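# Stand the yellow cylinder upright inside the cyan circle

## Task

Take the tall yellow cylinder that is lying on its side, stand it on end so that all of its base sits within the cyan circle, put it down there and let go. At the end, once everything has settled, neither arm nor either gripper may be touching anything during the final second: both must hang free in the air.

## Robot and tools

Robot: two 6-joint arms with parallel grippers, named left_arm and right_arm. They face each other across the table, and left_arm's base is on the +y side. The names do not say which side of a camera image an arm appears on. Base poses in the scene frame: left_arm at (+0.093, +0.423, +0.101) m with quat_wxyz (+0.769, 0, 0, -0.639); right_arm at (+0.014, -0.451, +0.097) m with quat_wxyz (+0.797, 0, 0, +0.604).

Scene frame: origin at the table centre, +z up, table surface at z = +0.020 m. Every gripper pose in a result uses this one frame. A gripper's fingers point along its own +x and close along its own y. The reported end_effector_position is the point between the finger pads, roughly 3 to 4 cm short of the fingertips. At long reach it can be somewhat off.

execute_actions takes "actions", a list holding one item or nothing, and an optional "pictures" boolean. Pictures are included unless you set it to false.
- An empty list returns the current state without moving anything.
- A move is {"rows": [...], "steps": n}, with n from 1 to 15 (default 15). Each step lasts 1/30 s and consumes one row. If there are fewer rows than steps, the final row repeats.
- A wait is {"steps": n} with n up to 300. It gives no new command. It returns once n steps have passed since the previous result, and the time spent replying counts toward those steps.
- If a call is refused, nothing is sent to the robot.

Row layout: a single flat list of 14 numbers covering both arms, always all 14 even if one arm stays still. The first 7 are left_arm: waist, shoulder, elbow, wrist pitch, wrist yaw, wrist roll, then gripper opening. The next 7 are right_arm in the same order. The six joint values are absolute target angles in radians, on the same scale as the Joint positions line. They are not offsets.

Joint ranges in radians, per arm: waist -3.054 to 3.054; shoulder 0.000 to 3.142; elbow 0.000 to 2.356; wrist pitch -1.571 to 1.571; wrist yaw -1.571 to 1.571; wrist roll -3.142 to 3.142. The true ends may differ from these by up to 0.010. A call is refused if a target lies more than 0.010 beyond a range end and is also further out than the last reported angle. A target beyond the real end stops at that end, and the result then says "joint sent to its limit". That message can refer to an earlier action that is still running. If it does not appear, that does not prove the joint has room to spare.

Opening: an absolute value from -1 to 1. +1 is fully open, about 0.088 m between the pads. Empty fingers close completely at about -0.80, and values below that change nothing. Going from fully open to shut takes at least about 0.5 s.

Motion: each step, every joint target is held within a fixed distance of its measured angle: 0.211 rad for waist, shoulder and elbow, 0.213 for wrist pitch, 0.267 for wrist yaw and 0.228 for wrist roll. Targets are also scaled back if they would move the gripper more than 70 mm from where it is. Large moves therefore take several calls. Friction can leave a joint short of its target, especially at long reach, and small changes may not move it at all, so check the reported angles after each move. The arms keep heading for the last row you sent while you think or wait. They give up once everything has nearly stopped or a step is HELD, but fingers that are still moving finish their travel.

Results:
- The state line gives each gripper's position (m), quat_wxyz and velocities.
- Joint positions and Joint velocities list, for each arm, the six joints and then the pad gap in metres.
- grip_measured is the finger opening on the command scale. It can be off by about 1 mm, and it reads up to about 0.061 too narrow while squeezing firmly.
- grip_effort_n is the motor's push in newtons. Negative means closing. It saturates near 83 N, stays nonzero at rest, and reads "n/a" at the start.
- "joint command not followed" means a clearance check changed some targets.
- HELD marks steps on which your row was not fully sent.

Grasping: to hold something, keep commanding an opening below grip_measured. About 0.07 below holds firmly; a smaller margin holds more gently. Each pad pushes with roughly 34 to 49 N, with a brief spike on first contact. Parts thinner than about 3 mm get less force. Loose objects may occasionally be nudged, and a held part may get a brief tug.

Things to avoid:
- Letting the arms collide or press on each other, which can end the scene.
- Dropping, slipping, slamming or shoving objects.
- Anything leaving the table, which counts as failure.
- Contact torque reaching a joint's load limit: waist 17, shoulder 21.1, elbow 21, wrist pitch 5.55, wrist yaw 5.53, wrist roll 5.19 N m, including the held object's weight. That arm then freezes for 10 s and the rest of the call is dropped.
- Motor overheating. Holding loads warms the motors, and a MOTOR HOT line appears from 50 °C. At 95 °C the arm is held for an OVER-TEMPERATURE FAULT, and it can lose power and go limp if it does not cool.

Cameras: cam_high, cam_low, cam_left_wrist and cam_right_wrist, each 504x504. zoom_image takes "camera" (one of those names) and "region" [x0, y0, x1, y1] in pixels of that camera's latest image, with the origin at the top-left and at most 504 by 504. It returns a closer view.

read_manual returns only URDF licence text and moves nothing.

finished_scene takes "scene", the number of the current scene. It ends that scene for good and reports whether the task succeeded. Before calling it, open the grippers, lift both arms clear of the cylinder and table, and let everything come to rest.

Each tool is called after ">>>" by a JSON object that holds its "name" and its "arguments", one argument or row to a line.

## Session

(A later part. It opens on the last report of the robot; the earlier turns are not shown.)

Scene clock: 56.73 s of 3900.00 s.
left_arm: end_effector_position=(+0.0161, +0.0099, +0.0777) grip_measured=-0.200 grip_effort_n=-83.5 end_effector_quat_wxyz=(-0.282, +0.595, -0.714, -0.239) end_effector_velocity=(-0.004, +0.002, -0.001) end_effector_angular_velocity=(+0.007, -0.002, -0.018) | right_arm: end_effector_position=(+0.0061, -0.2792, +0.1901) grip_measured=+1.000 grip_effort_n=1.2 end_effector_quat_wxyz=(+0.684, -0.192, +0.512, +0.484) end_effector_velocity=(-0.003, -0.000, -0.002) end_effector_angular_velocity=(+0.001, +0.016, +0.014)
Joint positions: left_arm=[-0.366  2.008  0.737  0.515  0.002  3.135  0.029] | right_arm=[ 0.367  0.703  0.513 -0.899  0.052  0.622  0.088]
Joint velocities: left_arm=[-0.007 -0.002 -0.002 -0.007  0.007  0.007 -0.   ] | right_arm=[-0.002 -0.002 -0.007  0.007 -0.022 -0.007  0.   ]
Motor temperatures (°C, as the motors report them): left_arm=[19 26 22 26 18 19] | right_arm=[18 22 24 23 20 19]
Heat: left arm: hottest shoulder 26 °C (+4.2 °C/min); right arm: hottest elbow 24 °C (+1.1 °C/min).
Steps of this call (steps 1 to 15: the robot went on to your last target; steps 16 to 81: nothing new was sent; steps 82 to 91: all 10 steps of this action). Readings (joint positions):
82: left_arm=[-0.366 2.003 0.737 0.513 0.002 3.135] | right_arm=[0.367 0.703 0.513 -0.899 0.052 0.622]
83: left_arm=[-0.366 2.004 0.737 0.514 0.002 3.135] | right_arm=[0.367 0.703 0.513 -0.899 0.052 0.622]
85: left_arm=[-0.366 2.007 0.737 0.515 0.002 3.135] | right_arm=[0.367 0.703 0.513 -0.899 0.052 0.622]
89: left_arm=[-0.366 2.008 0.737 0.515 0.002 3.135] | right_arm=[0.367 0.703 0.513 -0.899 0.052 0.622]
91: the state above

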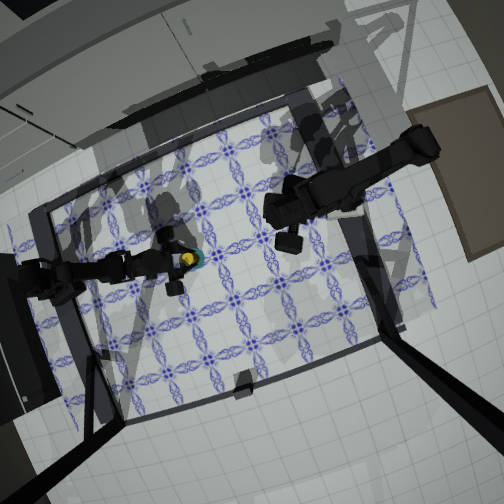

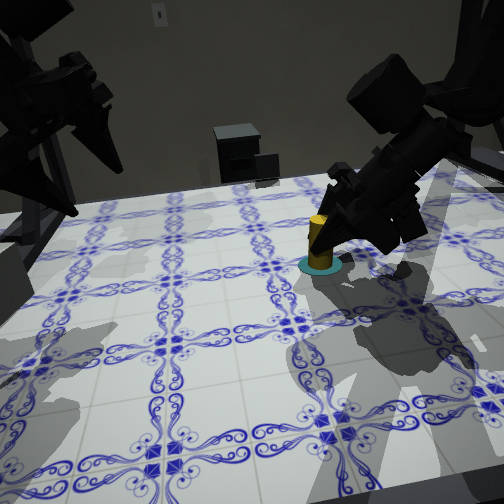

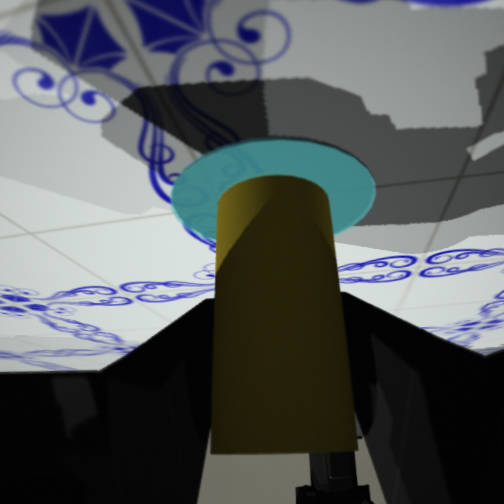

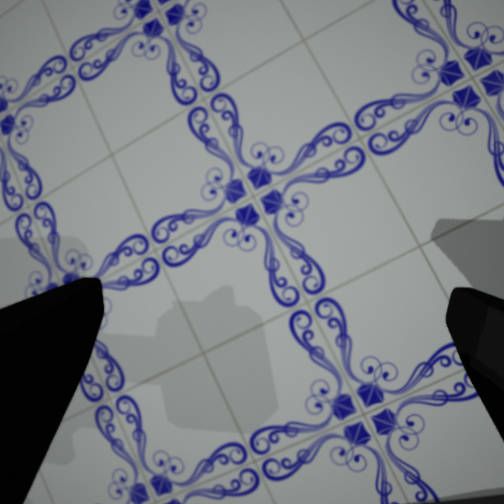

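The cylinder has shifted slightly in the grip, so it is touching the table. Releasing.

>>> {"name": "execute_actions", "arguments": {
  "actions": [
    {"rows":[[-0.364,2.021,0.737,0.515,0,3.14,0.5,0.367,0.7,0.5,-0.901,0.052,0.622,1]],"steps":11}
  ],
  "pictures": false
}}

>>> {"name": "execute_actions", "arguments": {
  "actions": [
    {"rows":[[-0.364,1.96,0.737,0.47,0,3.14,0.5,0.367,0.7,0.5,-0.901,0.052,0.622,1],[-0.364,1.92,0.737,0.43,0,3.14,0.5,0.367,0.7,0.5,-0.901,0.052,0.622,1],[-0.364,1.88,0.737,0.39,0,3.14,0.5,0.367,0.7,0.5,-0.901,0.052,0.622,1],[-0.364,1.84,0.737,0.35,0,3.14,0.5,0.367,0.7,0.5,-0.901,0.052,0.622,1],[-0.364,1.8,0.737,0.31,0,3.14,0.5,0.367,0.7,0.5,-0.901,0.052,0.622,1],[-0.364,1.75,0.737,0.26,0,3.14,0.5,0.367,0.7,0.5,-0.901,0.052,0.622,1],[-0.364,1.68,0.737,0.19,0,3.14,0.5,0.367,0.7,0.5,-0.901,0.052,0.622,1]]}
  ]
}}

Scene clock: 63.30 s of 3900.00 s.
left_arm: end_effector_position=(+0.0161, +0.0100, +0.0774) grip_measured=+0.486 grip_effort_n=13.7 end_effector_quat_wxyz=(-0.282, +0.595, -0.714, -0.239) end_effector_velocity=(-0.002, -0.000, +0.002) end_effector_angular_velocity=(-0.002, +0.000, -0.013) | right_arm: end_effector_position=(+0.0061, -0.2792, +0.1901) grip_measured=+1.000 grip_effort_n=1.2 end_effector_quat_wxyz=(+0.684, -0.192, +0.512, +0.484) end_effector_velocity=(-0.001, -0.001, -0.000) end_effector_angular_velocity=(-0.008, +0.002, +0.007)
Joint positions: left_arm=[-0.366  2.008  0.737  0.515  0.002  3.135  0.063] | right_arm=[ 0.367  0.703  0.513 -0.899  0.052  0.622  0.088]
Joint velocities: left_arm=[-0.002 -0.007  0.002 -0.007  0.007  0.007  0.007] | right_arm=[-0.002  0.002  0.002 -0.007 -0.007 -0.007  0.   ]
Motor temperatures (°C, as the motors report them): left_arm=[19 26 22 26 18 19] | right_arm=[18 22 24 23 20 19]
Heat: left arm: hottest shoulder 26 °C (+3.0 °C/min); right arm: hottest elbow 24 °C (+1.0 °C/min).
Steps of this call (steps 1 to 15: the robot went on to your last target; steps 16 to 90: nothing new was sent; then 3.20 s passed at rest; steps 91 to 101: all 11 steps of this action). Readings (joint positions):
91: left_arm=[-0.366 2.008 0.737 0.515 0.002 3.135] | right_arm=[0.367 0.703 0.513 -0.899 0.052 0.622]
92: left_arm=[-0.366 2.008 0.737 0.515 0.002 3.135] | right_arm=[0.367 0.703 0.513 -0.899 0.052 0.622]
94: left_arm=[-0.366 2.008 0.737 0.515 0.002 3.135] | right_arm=[0.367 0.703 0.513 -0.899 0.052 0.622]
98: left_arm=[-0.366 2.008 0.737 0.515 0.002 3.135] | right_arm=[0.367 0.703 0.513 -0.899 0.052 0.622]
101: the state above

Scene clock: 63.80 s of 3900.00 s.
left_arm: end_effector_position=(+0.0194, +0.0275, +0.1554) grip_measured=+0.498 grip_effort_n=13.7 end_effector_quat_wxyz=(-0.279, +0.595, -0.715, -0.237) end_effector_velocity=(+0.003, +0.025, -0.027) end_effector_angular_velocity=(+0.120, -0.011, +0.013) | right_arm: end_effector_position=(+0.0061, -0.2792, +0.1901) grip_measured=+1.000 grip_effort_n=1.2 end_effector_quat_wxyz=(+0.684, -0.192, +0.512, +0.484) end_effector_velocity=(-0.001, -0.002, -0.001) end_effector_angular_velocity=(-0.008, +0.002, +0.007)
Joint positions: left_arm=[-0.366  1.684  0.742  0.193  0.002  3.135  0.063] | right_arm=[ 0.367  0.703  0.513 -0.899  0.052  0.622  0.088]
Joint velocities: left_arm=[-0.007 -0.002 -0.042 -0.081 -0.007 -0.022  0.   ] | right_arm=[-0.002 -0.002 -0.002 -0.007 -0.007 -0.007  0.   ]
Motor temperatures (°C, as the motors report them): left_arm=[19 26 22 26 18 19] | right_arm=[18 22 24 23 20 19]
Heat: left arm: hottest shoulder 26 °C (+3.0 °C/min); right arm: hottest elbow 24 °C (+1.0 °C/min).
Steps of this call (steps 1 to 15: all 15 steps of this action). Readings (joint positions):
1: left_arm=[-0.366 2.004 0.737 0.505 0.002 3.135] | right_arm=[0.367 0.703 0.513 -0.899 0.052 0.622]
2: left_arm=[-0.366 1.991 0.737 0.479 0.002 3.135] | right_arm=[0.367 0.703 0.513 -0.899 0.052 0.622]
4: left_arm=[-0.366 1.941 0.735 0.415 0.002 3.135] | right_arm=[0.367 0.703 0.513 -0.899 0.052 0.622]
8: left_arm=[-0.366 1.769 0.735 0.261 0.002 3.135] | right_arm=[0.367 0.703 0.513 -0.899 0.052 0.622]
15: the state above

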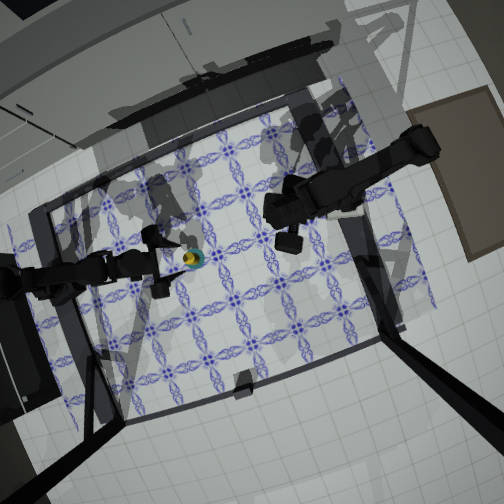

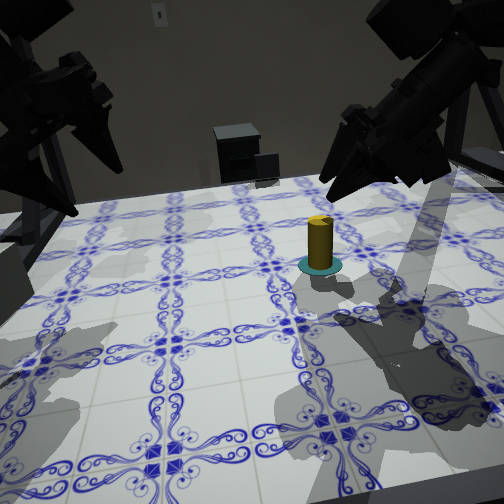

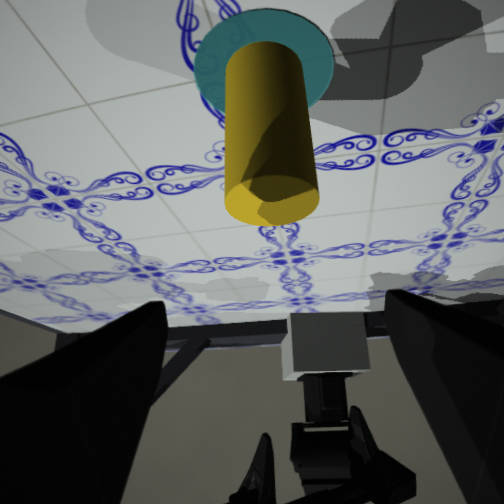

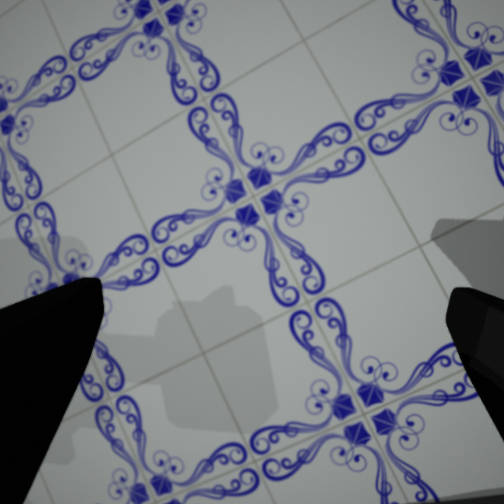

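>>> {"name": "finished_scene", "arguments": {
  "scene": 2
}}

The scene is finished: the task was done.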